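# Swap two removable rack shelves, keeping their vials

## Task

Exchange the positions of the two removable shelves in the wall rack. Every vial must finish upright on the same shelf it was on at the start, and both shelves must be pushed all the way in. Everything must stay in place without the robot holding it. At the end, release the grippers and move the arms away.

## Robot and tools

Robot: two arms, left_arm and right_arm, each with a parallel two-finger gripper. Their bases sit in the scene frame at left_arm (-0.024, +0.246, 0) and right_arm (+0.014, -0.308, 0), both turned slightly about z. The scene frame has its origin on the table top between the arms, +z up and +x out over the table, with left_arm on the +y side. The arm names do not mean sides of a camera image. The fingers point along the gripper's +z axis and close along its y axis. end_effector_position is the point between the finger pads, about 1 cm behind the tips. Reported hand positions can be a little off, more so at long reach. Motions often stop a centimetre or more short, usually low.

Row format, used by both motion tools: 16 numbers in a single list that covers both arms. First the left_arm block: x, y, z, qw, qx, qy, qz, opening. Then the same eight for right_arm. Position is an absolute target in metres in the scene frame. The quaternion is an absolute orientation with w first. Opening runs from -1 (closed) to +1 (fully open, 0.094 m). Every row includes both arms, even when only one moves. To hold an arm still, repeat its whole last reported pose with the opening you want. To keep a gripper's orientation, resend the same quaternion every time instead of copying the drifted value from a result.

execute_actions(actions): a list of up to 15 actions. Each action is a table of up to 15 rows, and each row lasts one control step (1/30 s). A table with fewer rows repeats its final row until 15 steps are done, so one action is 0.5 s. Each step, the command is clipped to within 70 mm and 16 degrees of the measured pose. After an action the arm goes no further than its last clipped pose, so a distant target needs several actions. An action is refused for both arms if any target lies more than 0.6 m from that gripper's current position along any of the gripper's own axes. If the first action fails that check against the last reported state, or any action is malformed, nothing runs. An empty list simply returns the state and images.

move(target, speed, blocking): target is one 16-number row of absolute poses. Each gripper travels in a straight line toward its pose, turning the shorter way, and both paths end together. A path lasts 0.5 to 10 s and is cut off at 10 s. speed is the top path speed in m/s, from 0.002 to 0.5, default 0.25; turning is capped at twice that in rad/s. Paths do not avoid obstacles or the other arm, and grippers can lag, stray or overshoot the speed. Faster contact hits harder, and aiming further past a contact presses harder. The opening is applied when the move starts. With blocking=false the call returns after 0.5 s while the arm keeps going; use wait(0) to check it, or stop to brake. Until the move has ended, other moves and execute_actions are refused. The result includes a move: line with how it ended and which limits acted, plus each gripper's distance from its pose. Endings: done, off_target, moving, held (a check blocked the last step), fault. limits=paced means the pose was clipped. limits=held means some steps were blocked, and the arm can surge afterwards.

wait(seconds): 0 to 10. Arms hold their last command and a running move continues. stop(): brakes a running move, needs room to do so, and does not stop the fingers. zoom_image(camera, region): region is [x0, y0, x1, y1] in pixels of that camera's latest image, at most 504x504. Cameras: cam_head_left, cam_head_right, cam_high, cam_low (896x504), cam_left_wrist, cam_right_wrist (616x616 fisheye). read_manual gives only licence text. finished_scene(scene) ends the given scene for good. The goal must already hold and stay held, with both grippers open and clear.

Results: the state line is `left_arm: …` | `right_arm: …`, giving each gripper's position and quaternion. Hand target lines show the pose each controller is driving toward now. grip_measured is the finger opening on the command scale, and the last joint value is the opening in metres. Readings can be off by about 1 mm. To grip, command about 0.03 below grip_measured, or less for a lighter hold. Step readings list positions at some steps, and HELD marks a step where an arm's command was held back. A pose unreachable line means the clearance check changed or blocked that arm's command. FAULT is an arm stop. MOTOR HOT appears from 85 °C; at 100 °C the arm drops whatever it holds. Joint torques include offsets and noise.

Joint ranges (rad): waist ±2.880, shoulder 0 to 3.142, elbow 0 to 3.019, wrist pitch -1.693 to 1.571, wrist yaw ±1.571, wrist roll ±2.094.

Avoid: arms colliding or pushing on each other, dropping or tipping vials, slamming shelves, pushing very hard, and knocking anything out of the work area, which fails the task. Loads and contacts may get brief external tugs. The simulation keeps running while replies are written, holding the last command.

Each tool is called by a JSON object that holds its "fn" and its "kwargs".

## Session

{"fn": "execute_actions", "kwargs": {"actions": []}}

Scene clock: 0.00 s.
left_arm: end_effector_position=(+0.4882, +0.1786, +0.4912) grip_measured=+1.000 end_effector_quat_wxyz=(+0.703, +0.052, +0.708, -0.046) | right_arm: end_effector_position=(+0.5256, -0.3734, +0.4984) grip_measured=+1.000 end_effector_quat_wxyz=(+0.710, +0.046, +0.701, -0.051)
Joint positions: left_arm=[-0.012  1.04   1.045 -0.013  0.013  0.008  0.094] | right_arm=[ 0.002  1.038  1.049  0.002  0.017 -0.006  0.094]
Joint velocities: left_arm=[-0.015 -0.015  0.007  0.002 -0.037 -0.022  0.   ] | right_arm=[-0.015 -0.005  0.012 -0.027  0.007 -0.037  0.   ]
Joint torques (N m, as the arm reports them, + toward a larger angle): no reading
Motor temperatures (°C, as the motors report them): left_arm=[20 24 43 23 21 21] | right_arm=[20 24 39 21 22 20]
Hand target (left_arm): +0.487, +0.179, +0.517; +0.719, +0.051, +0.692, -0.046
Hand target (right_arm): +0.525, -0.373, +0.517; +0.721, +0.046, +0.690, -0.052

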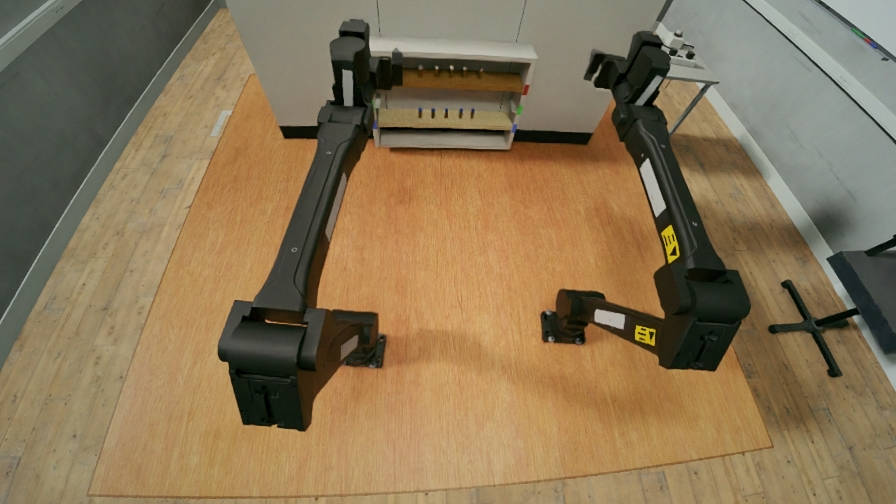

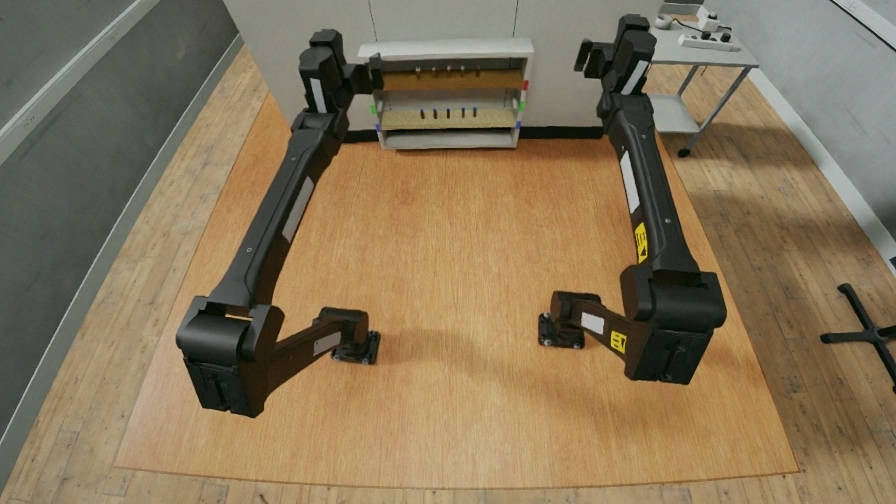

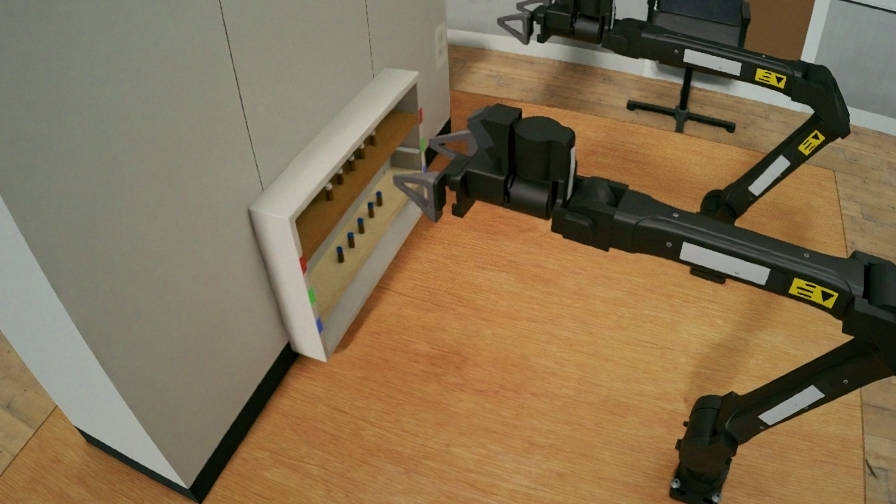

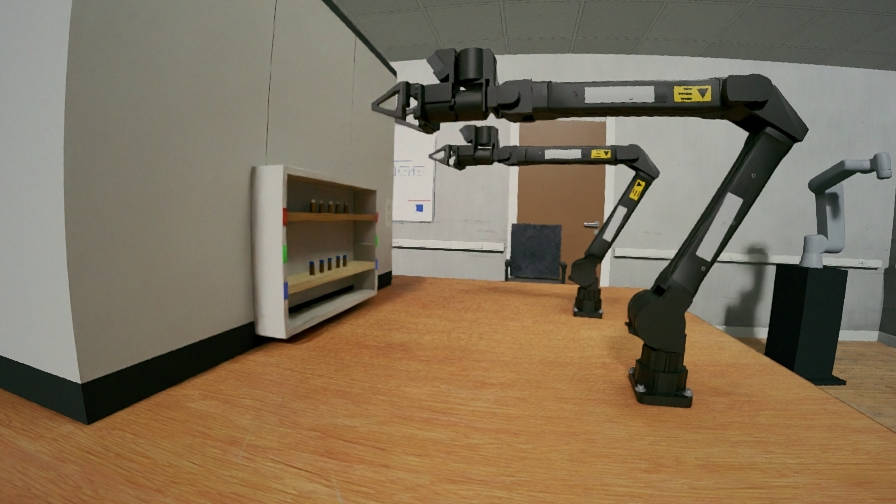

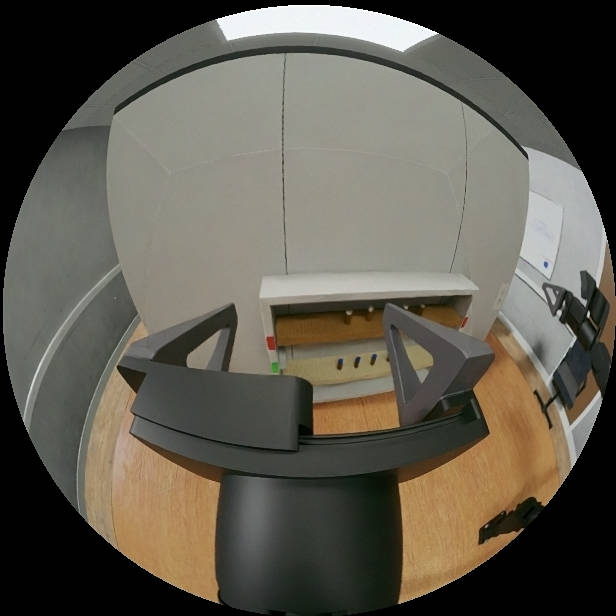

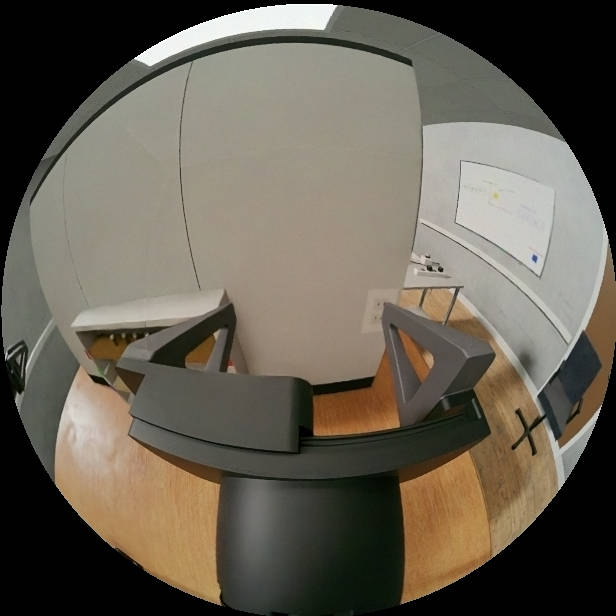

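{"fn": "zoom_image", "kwargs": {"camera": "cam_low", "region": [240, 150, 400, 350]}}

{"fn": "zoom_image", "kwargs": {"camera": "cam_head_right", "region": [350, 30, 550, 160]}}

Region (240, 150, 400, 350) of cam_low's 896x504 image, scaled by 2.520, with more detail than that image has; it fills the left 403 columns of this view, and the rest is white.

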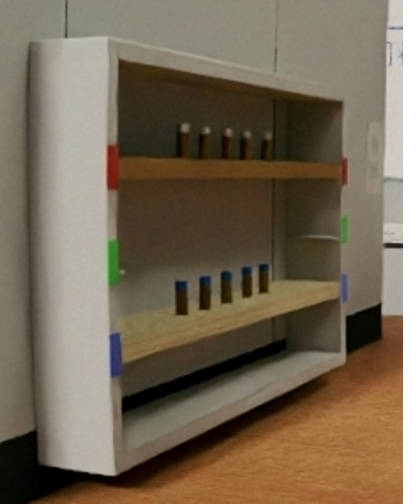

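Region (350, 30, 550, 160) of cam_head_right's 896x504 image, scaled by 2.520, with more detail than that image has; it fills the top 328 rows of this view, and the rest is white.

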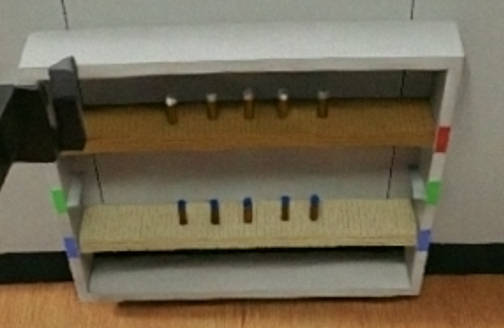

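{"fn": "move", "kwargs": {"target": [0.645,0.146,0.305,0.509,0.491,0.491,0.509,0.15,0.645,-0.184,0.31,0.509,-0.491,0.491,-0.509,0.15], "speed": 0.5}}

Scene clock: 23.33 s.
left_arm: end_effector_position=(+0.6345, +0.1515, +0.2740) grip_measured=+0.152 end_effector_quat_wxyz=(+0.486, +0.509, +0.511, +0.494) | right_arm: end_effector_position=(+0.6403, -0.1886, +0.2893) grip_measured=+0.153 end_effector_quat_wxyz=(+0.499, -0.500, +0.506, -0.495)
Joint positions: left_arm=[-0.08   1.626  1.009  0.576 -0.202  1.569  0.054] | right_arm=[ 0.382  1.551  0.943  0.595  0.26  -1.558  0.054]
Joint velocities: left_arm=[-0.015  0.005  0.012  0.002  0.051  0.037 -0.   ] | right_arm=[ 0.005  0.005 -0.007  0.022 -0.051  0.037  0.001]
Joint torques (N m, as the arm reports them, + toward a larger angle): left_arm=[ -2.03 -14.78  12.8    3.16  -0.07   0.  ] | right_arm=[  0.25 -15.54   9.87   3.46   0.32  -0.02]
Motor temperatures (°C, as the motors report them): left_arm=[20 24 48 23 21 21] | right_arm=[20 24 45 21 22 20]
Hand target (left_arm): +0.644, +0.144, +0.306; +0.508, +0.491, +0.491, +0.509
Hand target (right_arm): +0.646, -0.185, +0.311; +0.510, -0.489, +0.492, -0.508
Off the commanded pose (left_arm): 0.033 m, 4 deg.
Off the commanded pose (right_arm): 0.022 m, 3 deg.
move: off_target (left_arm, right_arm)
camera_calibration (this result's frames):
cam_left_wrist: T_world_to_cam=[[-0.0336013, 0.00873725, -0.999397, 0.297666], [-0.580343, 0.813937, 0.0266279, 0.246287], [0.813679, 0.580888, -0.0222787, -0.472992], [0, 0, 0, 1]] pos_world=[0.537796, 0.0716929, 0.280391]
cam_right_wrist: T_world_to_cam=[[-0.00340531, 0.00890638, 0.999955, -0.289061], [-0.593578, -0.80476, 0.00514641, 0.229776], [0.804769, -0.593534, 0.0080271, -0.507448], [0, 0, 0, 1]] pos_world=[0.543784, -0.113698, 0.291939]

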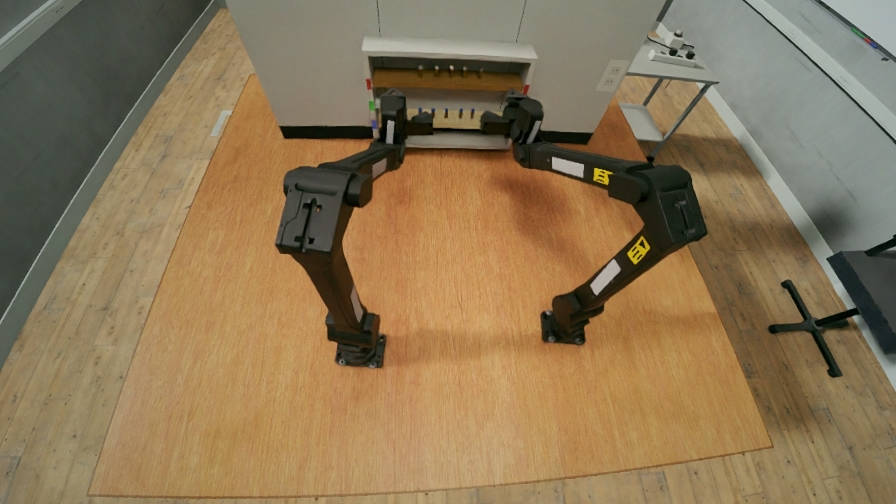

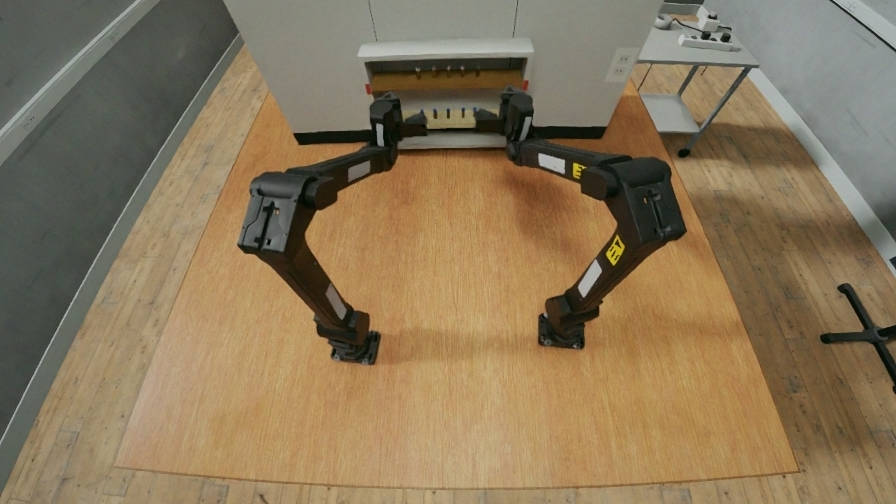

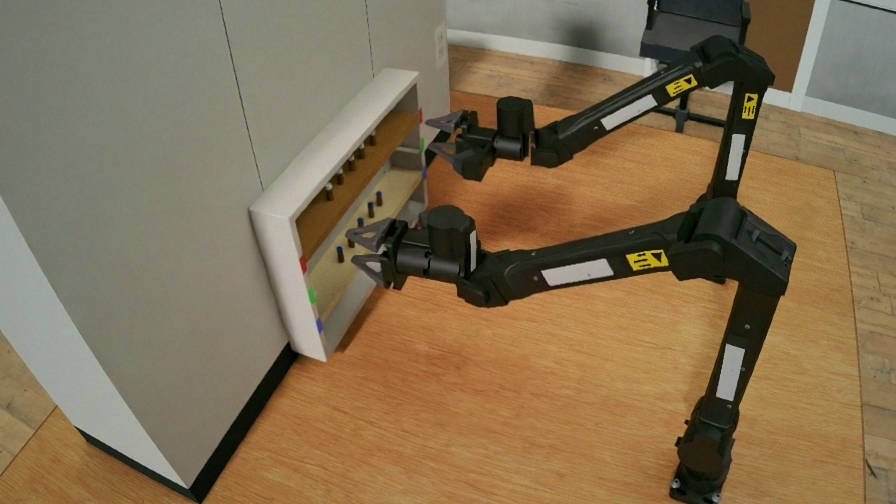

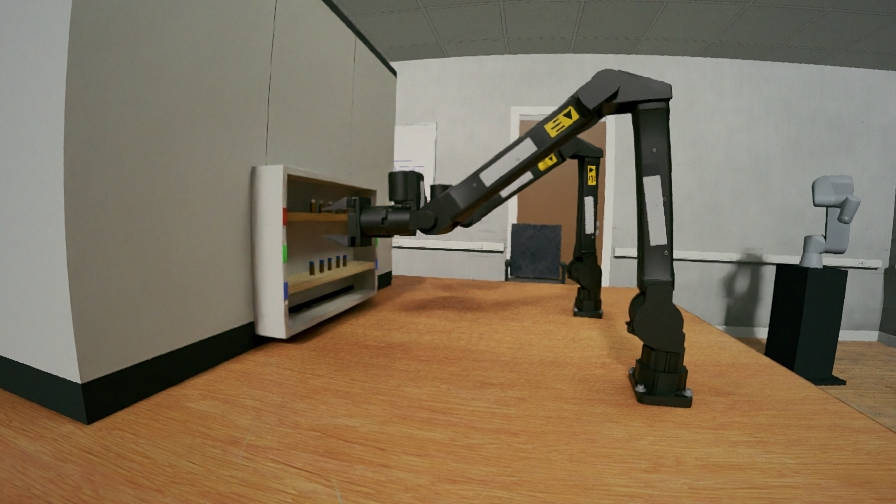

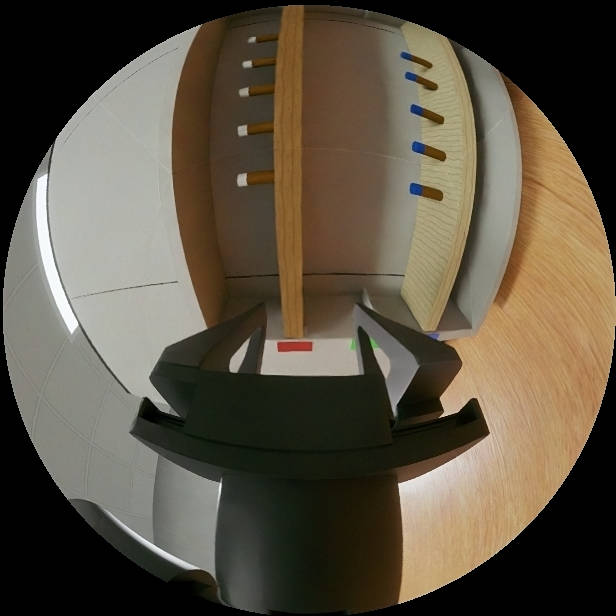

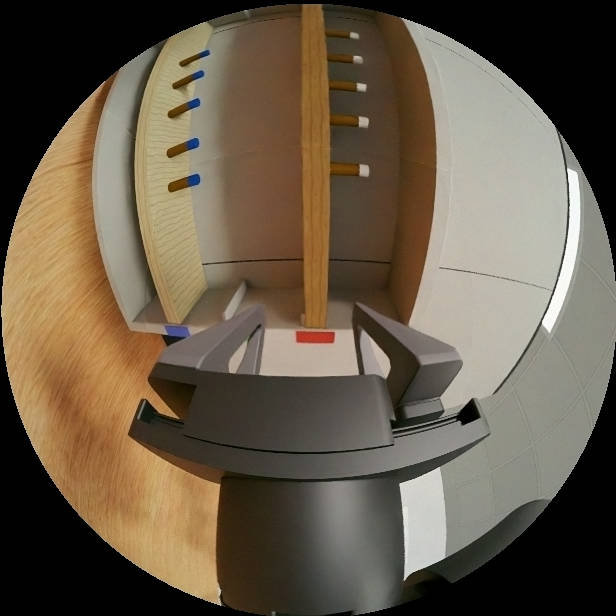

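{"fn": "execute_actions", "kwargs": {"actions": [[[0.647,0.146,0.306,0.508,0.492,0.490,0.510,0.25,0.647,-0.184,0.311,0.508,-0.492,0.490,-0.510,0.25],[0.649,0.146,0.307,0.507,0.493,0.489,0.511,0.3,0.649,-0.183,0.312,0.507,-0.493,0.488,-0.512,0.3],[0.652,0.147,0.3075,0.5065,0.4935,0.4885,0.5115,0.3,0.652,-0.183,0.313,0.506,-0.494,0.486,-0.514,0.3],[0.655,0.147,0.3075,0.5065,0.4935,0.4885,0.5115,0.3,0.655,-0.182,0.314,0.505,-0.495,0.484,-0.516,0.3],[0.658,0.147,0.3075,0.5065,0.4935,0.4885,0.5115,0.3,0.658,-0.182,0.315,0.505,-0.495,0.483,-0.517,0.3],[0.661,0.1475,0.3075,0.5065,0.4935,0.4885,0.5115,0.3,0.661,-0.1815,0.316,0.505,-0.495,0.483,-0.517,0.3],[0.664,0.1475,0.3075,0.5065,0.4935,0.4885,0.5115,0.3,0.664,-0.1815,0.317,0.505,-0.495,0.483,-0.517,0.3],[0.667,0.1475,0.3075,0.5065,0.4935,0.4885,0.5115,0.3,0.667,-0.1815,0.318,0.505,-0.495,0.483,-0.517,0.3],[0.67,0.1475,0.3075,0.5065,0.4935,0.4885,0.5115,0.3,0.67,-0.1815,0.318,0.505,-0.495,0.483,-0.517,0.3],[0.673,0.1475,0.3075,0.5065,0.4935,0.4885,0.5115,0.3,0.673,-0.1815,0.318,0.505,-0.495,0.483,-0.517,0.3],[0.676,0.1475,0.3075,0.5065,0.4935,0.4885,0.5115,0.3,0.676,-0.1815,0.318,0.505,-0.495,0.483,-0.517,0.3],[0.679,0.1475,0.3075,0.5065,0.4935,0.4885,0.5115,0.3,0.679,-0.1815,0.318,0.505,-0.495,0.483,-0.517,0.3],[0.682,0.1475,0.3075,0.5065,0.4935,0.4885,0.5115,0.3,0.682,-0.1815,0.318,0.505,-0.495,0.483,-0.517,0.3],[0.685,0.1475,0.3075,0.5065,0.4935,0.4885,0.5115,0.3,0.685,-0.1815,0.318,0.505,-0.495,0.483,-0.517,0.3],[0.688,0.1475,0.3075,0.5065,0.4935,0.4885,0.5115,0.3,0.688,-0.1815,0.318,0.505,-0.495,0.483,-0.517,0.3]],
[[0.6915,0.1475,0.3075,0.5065,0.4935,0.4885,0.5115,0.3,0.6915,-0.1815,0.318,0.505,-0.495,0.483,-0.517,0.3],[0.695,0.1475,0.3075,0.5065,0.4935,0.4885,0.5115,0.3,0.695,-0.1815,0.318,0.505,-0.495,0.483,-0.517,0.3],[0.6985,0.1475,0.3075,0.5065,0.4935,0.4885,0.5115,0.3,0.6985,-0.1815,0.318,0.505,-0.495,0.483,-0.517,0.3],[0.702,0.1475,0.3075,0.5065,0.4935,0.4885,0.5115,0.3,0.702,-0.1815,0.318,0.505,-0.495,0.483,-0.517,0.3],[0.7055,0.1475,0.3075,0.5065,0.4935,0.4885,0.5115,0.3,0.7055,-0.1815,0.318,0.505,-0.495,0.483,-0.517,0.3],[0.709,0.1475,0.3075,0.5065,0.4935,0.4885,0.5115,0.3,0.709,-0.1815,0.318,0.505,-0.495,0.483,-0.517,0.3],[0.7125,0.1475,0.3075,0.5065,0.4935,0.4885,0.5115,0.3,0.7125,-0.1815,0.318,0.505,-0.495,0.483,-0.517,0.3],[0.716,0.1475,0.3075,0.5065,0.4935,0.4885,0.5115,0.3,0.716,-0.1815,0.318,0.505,-0.495,0.483,-0.517,0.3],[0.719,0.1475,0.3075,0.5065,0.4935,0.4885,0.5115,0.3,0.719,-0.1815,0.318,0.505,-0.495,0.483,-0.517,0.3],[0.722,0.1475,0.3075,0.5065,0.4935,0.4885,0.5115,0.3,0.722,-0.1815,0.318,0.505,-0.495,0.483,-0.517,0.3],[0.725,0.1475,0.3075,0.5065,0.4935,0.4885,0.5115,0.3,0.725,-0.1815,0.318,0.505,-0.495,0.483,-0.517,0.3],[0.7275,0.1475,0.3075,0.5065,0.4935,0.4885,0.5115,0.2,0.7275,-0.1815,0.318,0.505,-0.495,0.483,-0.517,0.2],[0.73,0.1475,0.3075,0.5065,0.4935,0.4885,0.5115,0.2,0.73,-0.1815,0.318,0.505,-0.495,0.483,-0.517,0.2],[0.732,0.1475,0.3075,0.5065,0.4935,0.4885,0.5115,0.1,0.732,-0.1815,0.318,0.505,-0.495,0.483,-0.517,0.1],[0.7335,0.1475,0.3075,0.5065,0.4935,0.4885,0.5115,0.1,0.7335,-0.1815,0.318,0.505,-0.495,0.483,-0.517,0.1]]]}}

{"fn": "wait", "kwargs": {"seconds": 0.3}}

Scene clock: 79.67 s.
left_arm: end_effector_position=(+0.7117, +0.1443, +0.2892) grip_measured=+0.111 end_effector_quat_wxyz=(+0.502, +0.501, +0.494, +0.503) | right_arm: end_effector_position=(+0.7116, -0.1792, +0.2957) grip_measured=+0.112 end_effector_quat_wxyz=(+0.499, -0.504, +0.492, -0.505)
Joint positions: left_arm=[-0.062  1.794  1.25   0.555 -0.171  1.581  0.052] | right_arm=[ 0.362  1.713  1.156  0.566  0.233 -1.59   0.052]
Joint velocities: left_arm=[ 0.005  0.151  0.212 -0.066 -0.007 -0.081 -0.02 ] | right_arm=[-0.034  0.142  0.193 -0.071 -0.007  0.022 -0.018]
Joint torques (N m, as the arm reports them, + toward a larger angle): left_arm=[ -0.89 -16.53  14.11   0.95   0.06   0.01] | right_arm=[  0.02 -17.47  12.17   2.26   0.     0.01]
Motor temperatures (°C, as the motors report them): left_arm=[20 25 49 23 21 21] | right_arm=[20 25 46 22 22 20]
Hand target (left_arm): +0.730, +0.147, +0.308; +0.506, +0.493, +0.488, +0.512
Hand target (right_arm): +0.730, -0.182, +0.318; +0.505, -0.495, +0.483, -0.517
Off the commanded pose (left_arm): 0.029 m, 2 deg.
Off the commanded pose (right_arm): 0.031 m, 2 deg.
Step readings (end_effector_position; steps 1 to 15: 1st action; 16 to 30: 2nd action):
0: left_arm (+0.6345, +0.1515, +0.2740) | right_arm (+0.6403, -0.1886, +0.2893)
1: left_arm (+0.6345, +0.1514, +0.2741) | right_arm (+0.6403, -0.1886, +0.2893)
2: left_arm (+0.6345, +0.1513, +0.2742) | right_arm (+0.6403, -0.1887, +0.2893)
4: left_arm (+0.6346, +0.1507, +0.2744) | right_arm (+0.6403, -0.1887, +0.2893)
8: left_arm (+0.6399, +0.1487, +0.2784) | right_arm (+0.6432, -0.1879, +0.2895)
15: left_arm (+0.6625, +0.1435, +0.2866) | right_arm (+0.6635, -0.1812, +0.2958)
16: left_arm (+0.6657, +0.1432, +0.2871) | right_arm (+0.6665, -0.1804, +0.2963)
17: left_arm (+0.6690, +0.1429, +0.2870) | right_arm (+0.6696, -0.1792, +0.2968)
19: left_arm (+0.6757, +0.1428, +0.2875) | right_arm (+0.6762, -0.1777, +0.2972)
23: left_arm (+0.6899, +0.1437, +0.2883) | right_arm (+0.6899, -0.1769, +0.2968)
30: end_effector_position above
camera_calibration (this result's frames):
cam_left_wrist: T_world_to_cam=[[0.0162846, 0.0112964, -0.999804, 0.279733], [-0.56962, 0.821908, 0.0000085628, 0.295448], [0.821747, 0.569508, 0.0198191, -0.54752], [0, 0, 0, 1]] pos_world=[0.613661, 0.0658257, 0.290527]
cam_right_wrist: T_world_to_cam=[[-0.0239653, 0.03638, 0.999051, -0.27545], [-0.587274, -0.809242, 0.0153806, 0.2713], [0.809033, -0.586348, 0.0407588, -0.570798], [0, 0, 0, 1]] pos_world=[0.614521, -0.105118, 0.294281]

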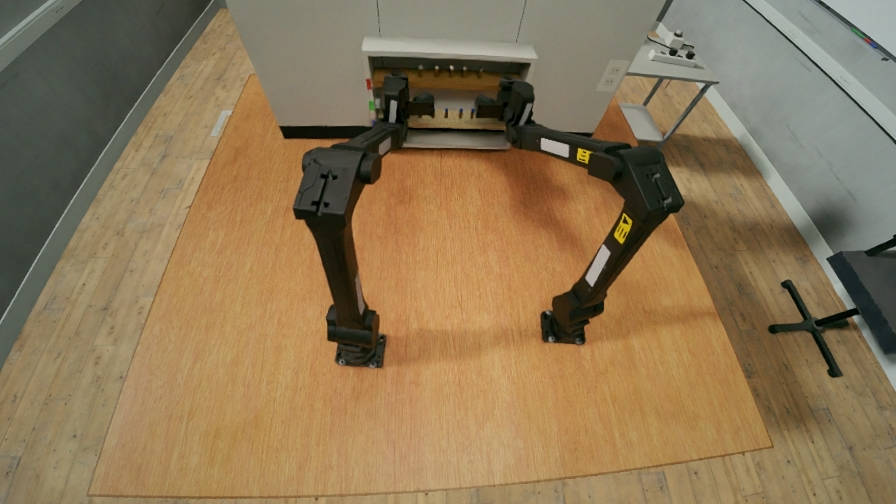

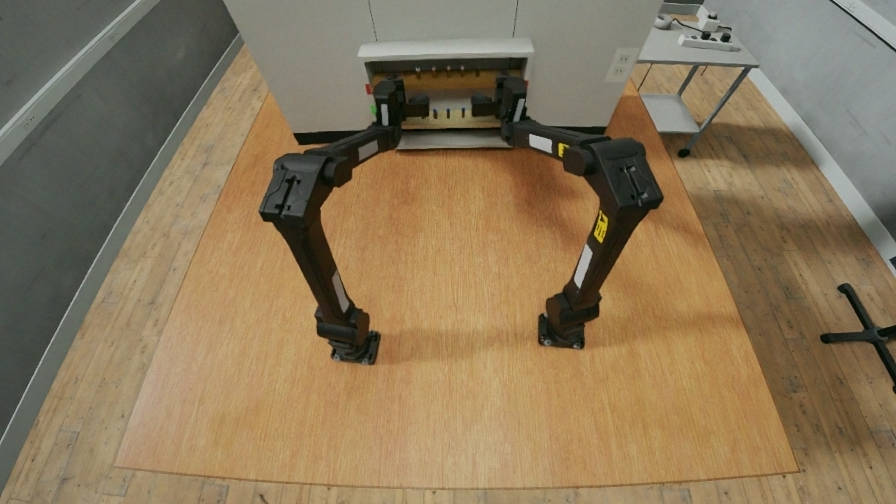

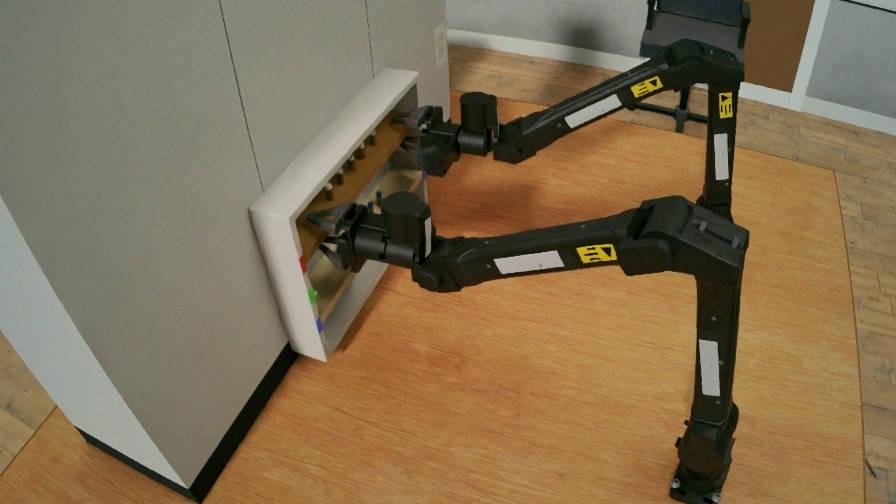

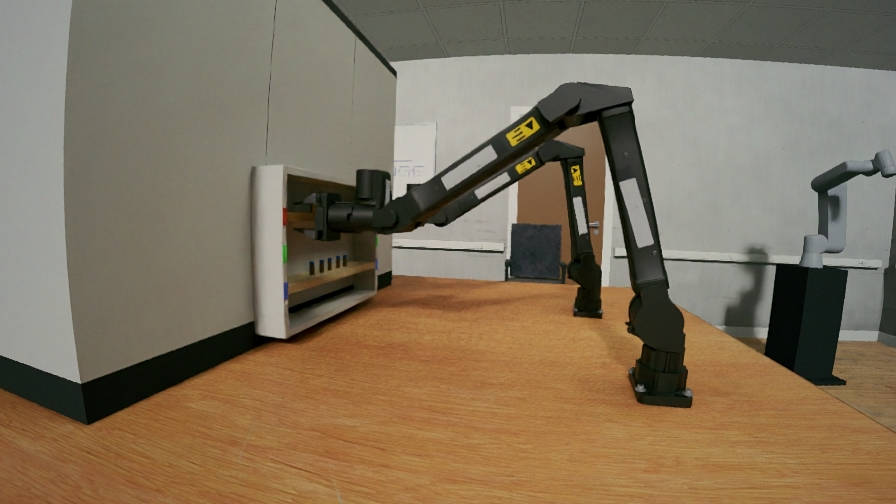

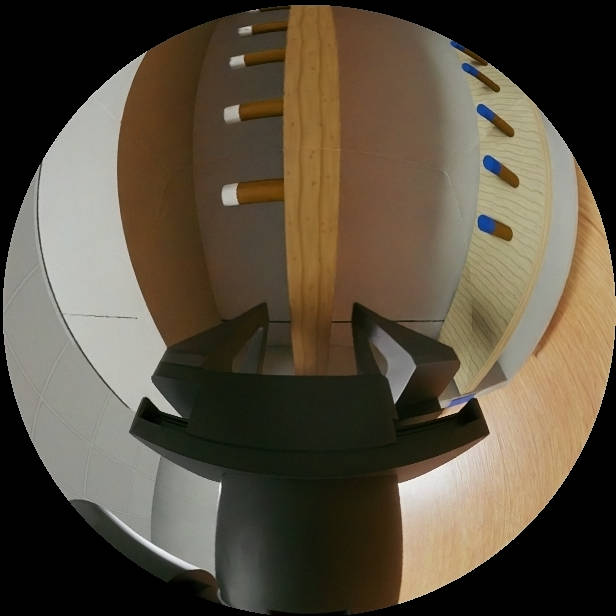

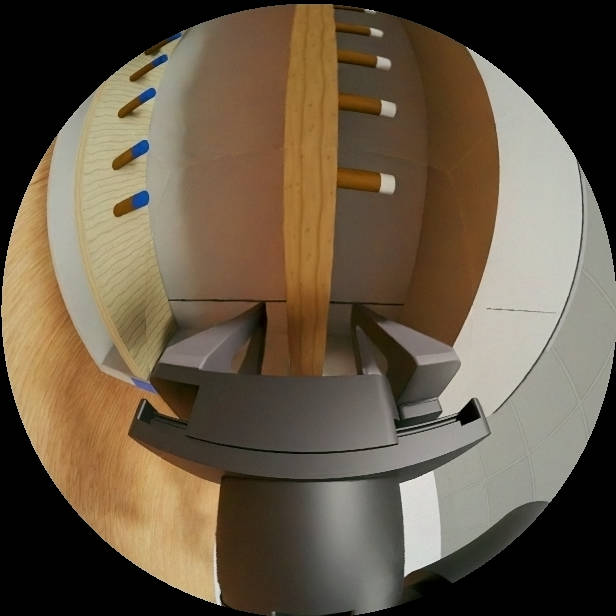

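Scene clock: 79.97 s.
left_arm: end_effector_position=(+0.7156, +0.1441, +0.2880) grip_measured=+0.102 end_effector_quat_wxyz=(+0.501, +0.501, +0.495, +0.503) | right_arm: end_effector_position=(+0.7156, -0.1795, +0.2949) grip_measured=+0.103 end_effector_quat_wxyz=(+0.498, -0.504, +0.493, -0.505)
Joint positions: left_arm=[-0.062  1.804  1.262  0.549 -0.171  1.581  0.052] | right_arm=[ 0.36   1.722  1.167  0.561  0.232 -1.59   0.052]
Joint velocities: left_arm=[-0.005 -0.024  0.007 -0.002 -0.066  0.037 -0.001] | right_arm=[ 0.005 -0.005 -0.002 -0.012 -0.022 -0.081  0.001]
Joint torques (N m, as the arm reports them, + toward a larger angle): left_arm=[ -0.99 -16.07  14.47   1.15   0.04   0.02] | right_arm=[ -0.48 -17.75  12.29   2.2   -0.03   0.01]
Motor temperatures (°C, as the motors report them): left_arm=[20 25 49 23 21 21] | right_arm=[20 25 46 22 22 20]
Hand target (left_arm): +0.730, +0.147, +0.308; +0.506, +0.493, +0.488, +0.512
Hand target (right_arm): +0.730, -0.182, +0.318; +0.505, -0.495, +0.483, -0.517
Off the commanded pose (left_arm): 0.027 m, 2 deg.
Off the commanded pose (right_arm): 0.029 m, 2 deg.
wait: 0.30 s; at rest by 0.23 s
camera_calibration (this result's frames):
cam_left_wrist: T_world_to_cam=[[0.0136519, 0.0117711, -0.999838, 0.280272], [-0.569931, 0.82169, 0.00189185, 0.297544], [0.821579, 0.569813, 0.0179263, -0.549992], [0, 0, 0, 1]] pos_world=[0.617616, 0.0656042, 0.289522]
cam_right_wrist: T_world_to_cam=[[-0.0220876, 0.0368552, 0.999076, -0.275773], [-0.587862, -0.808786, 0.0168391, 0.273504], [0.80866, -0.586947, 0.0395299, -0.573571], [0, 0, 0, 1]] pos_world=[0.618515, -0.105286, 0.293586]

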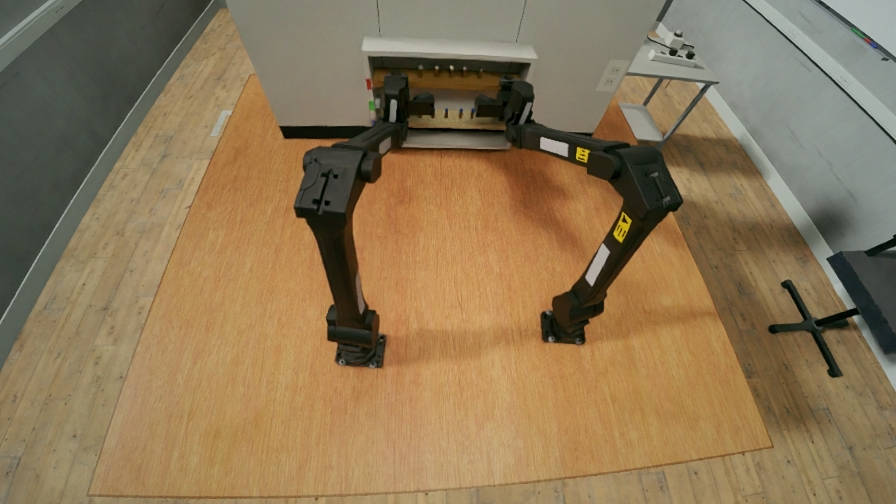

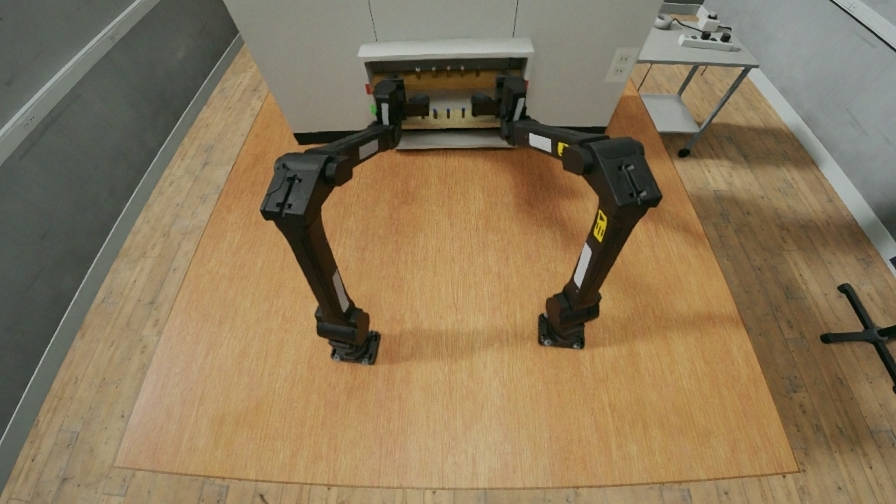

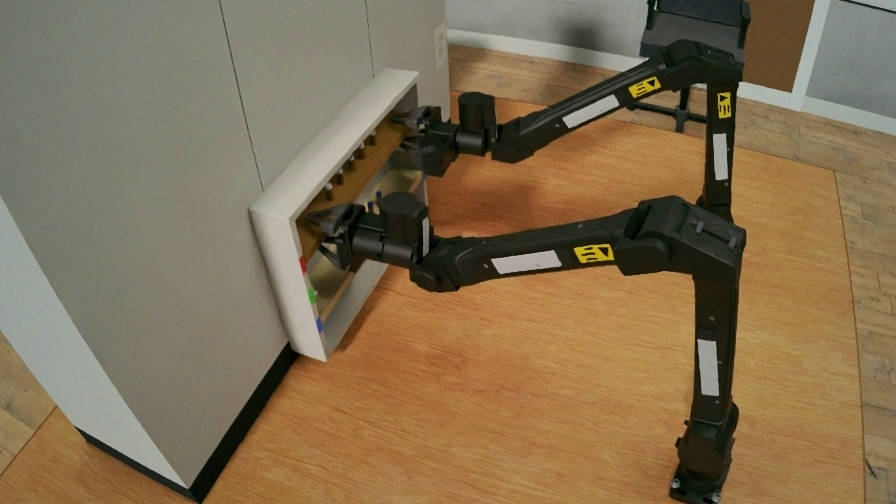

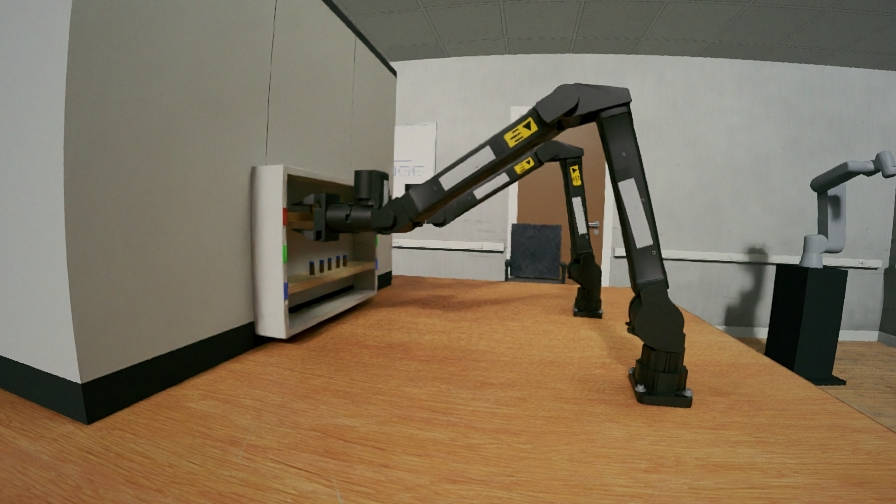

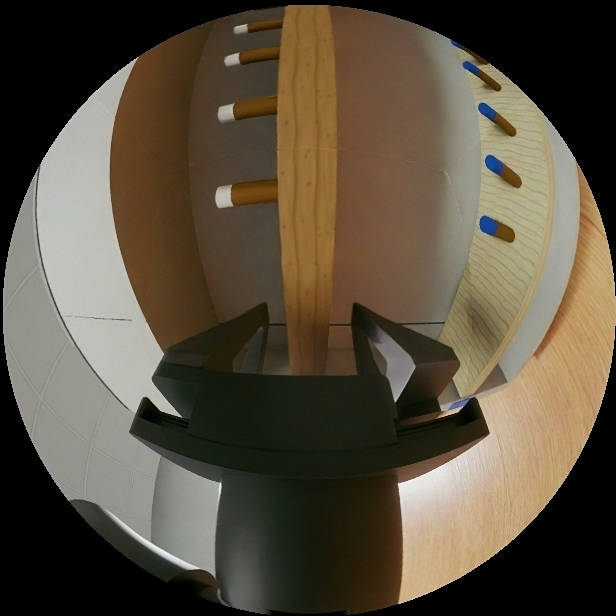

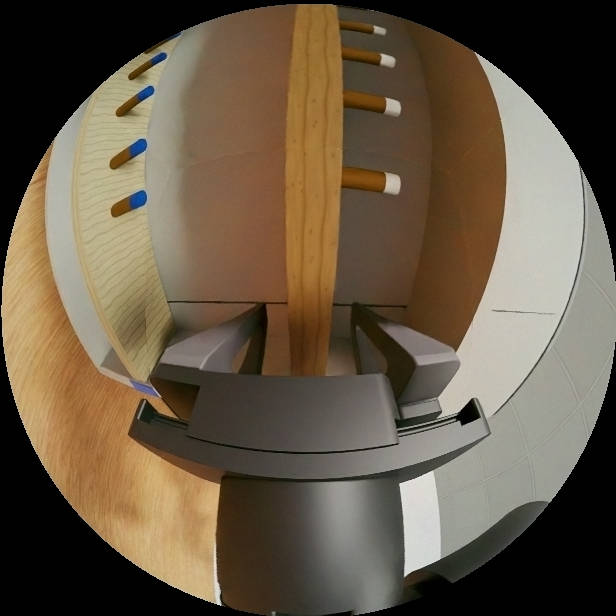

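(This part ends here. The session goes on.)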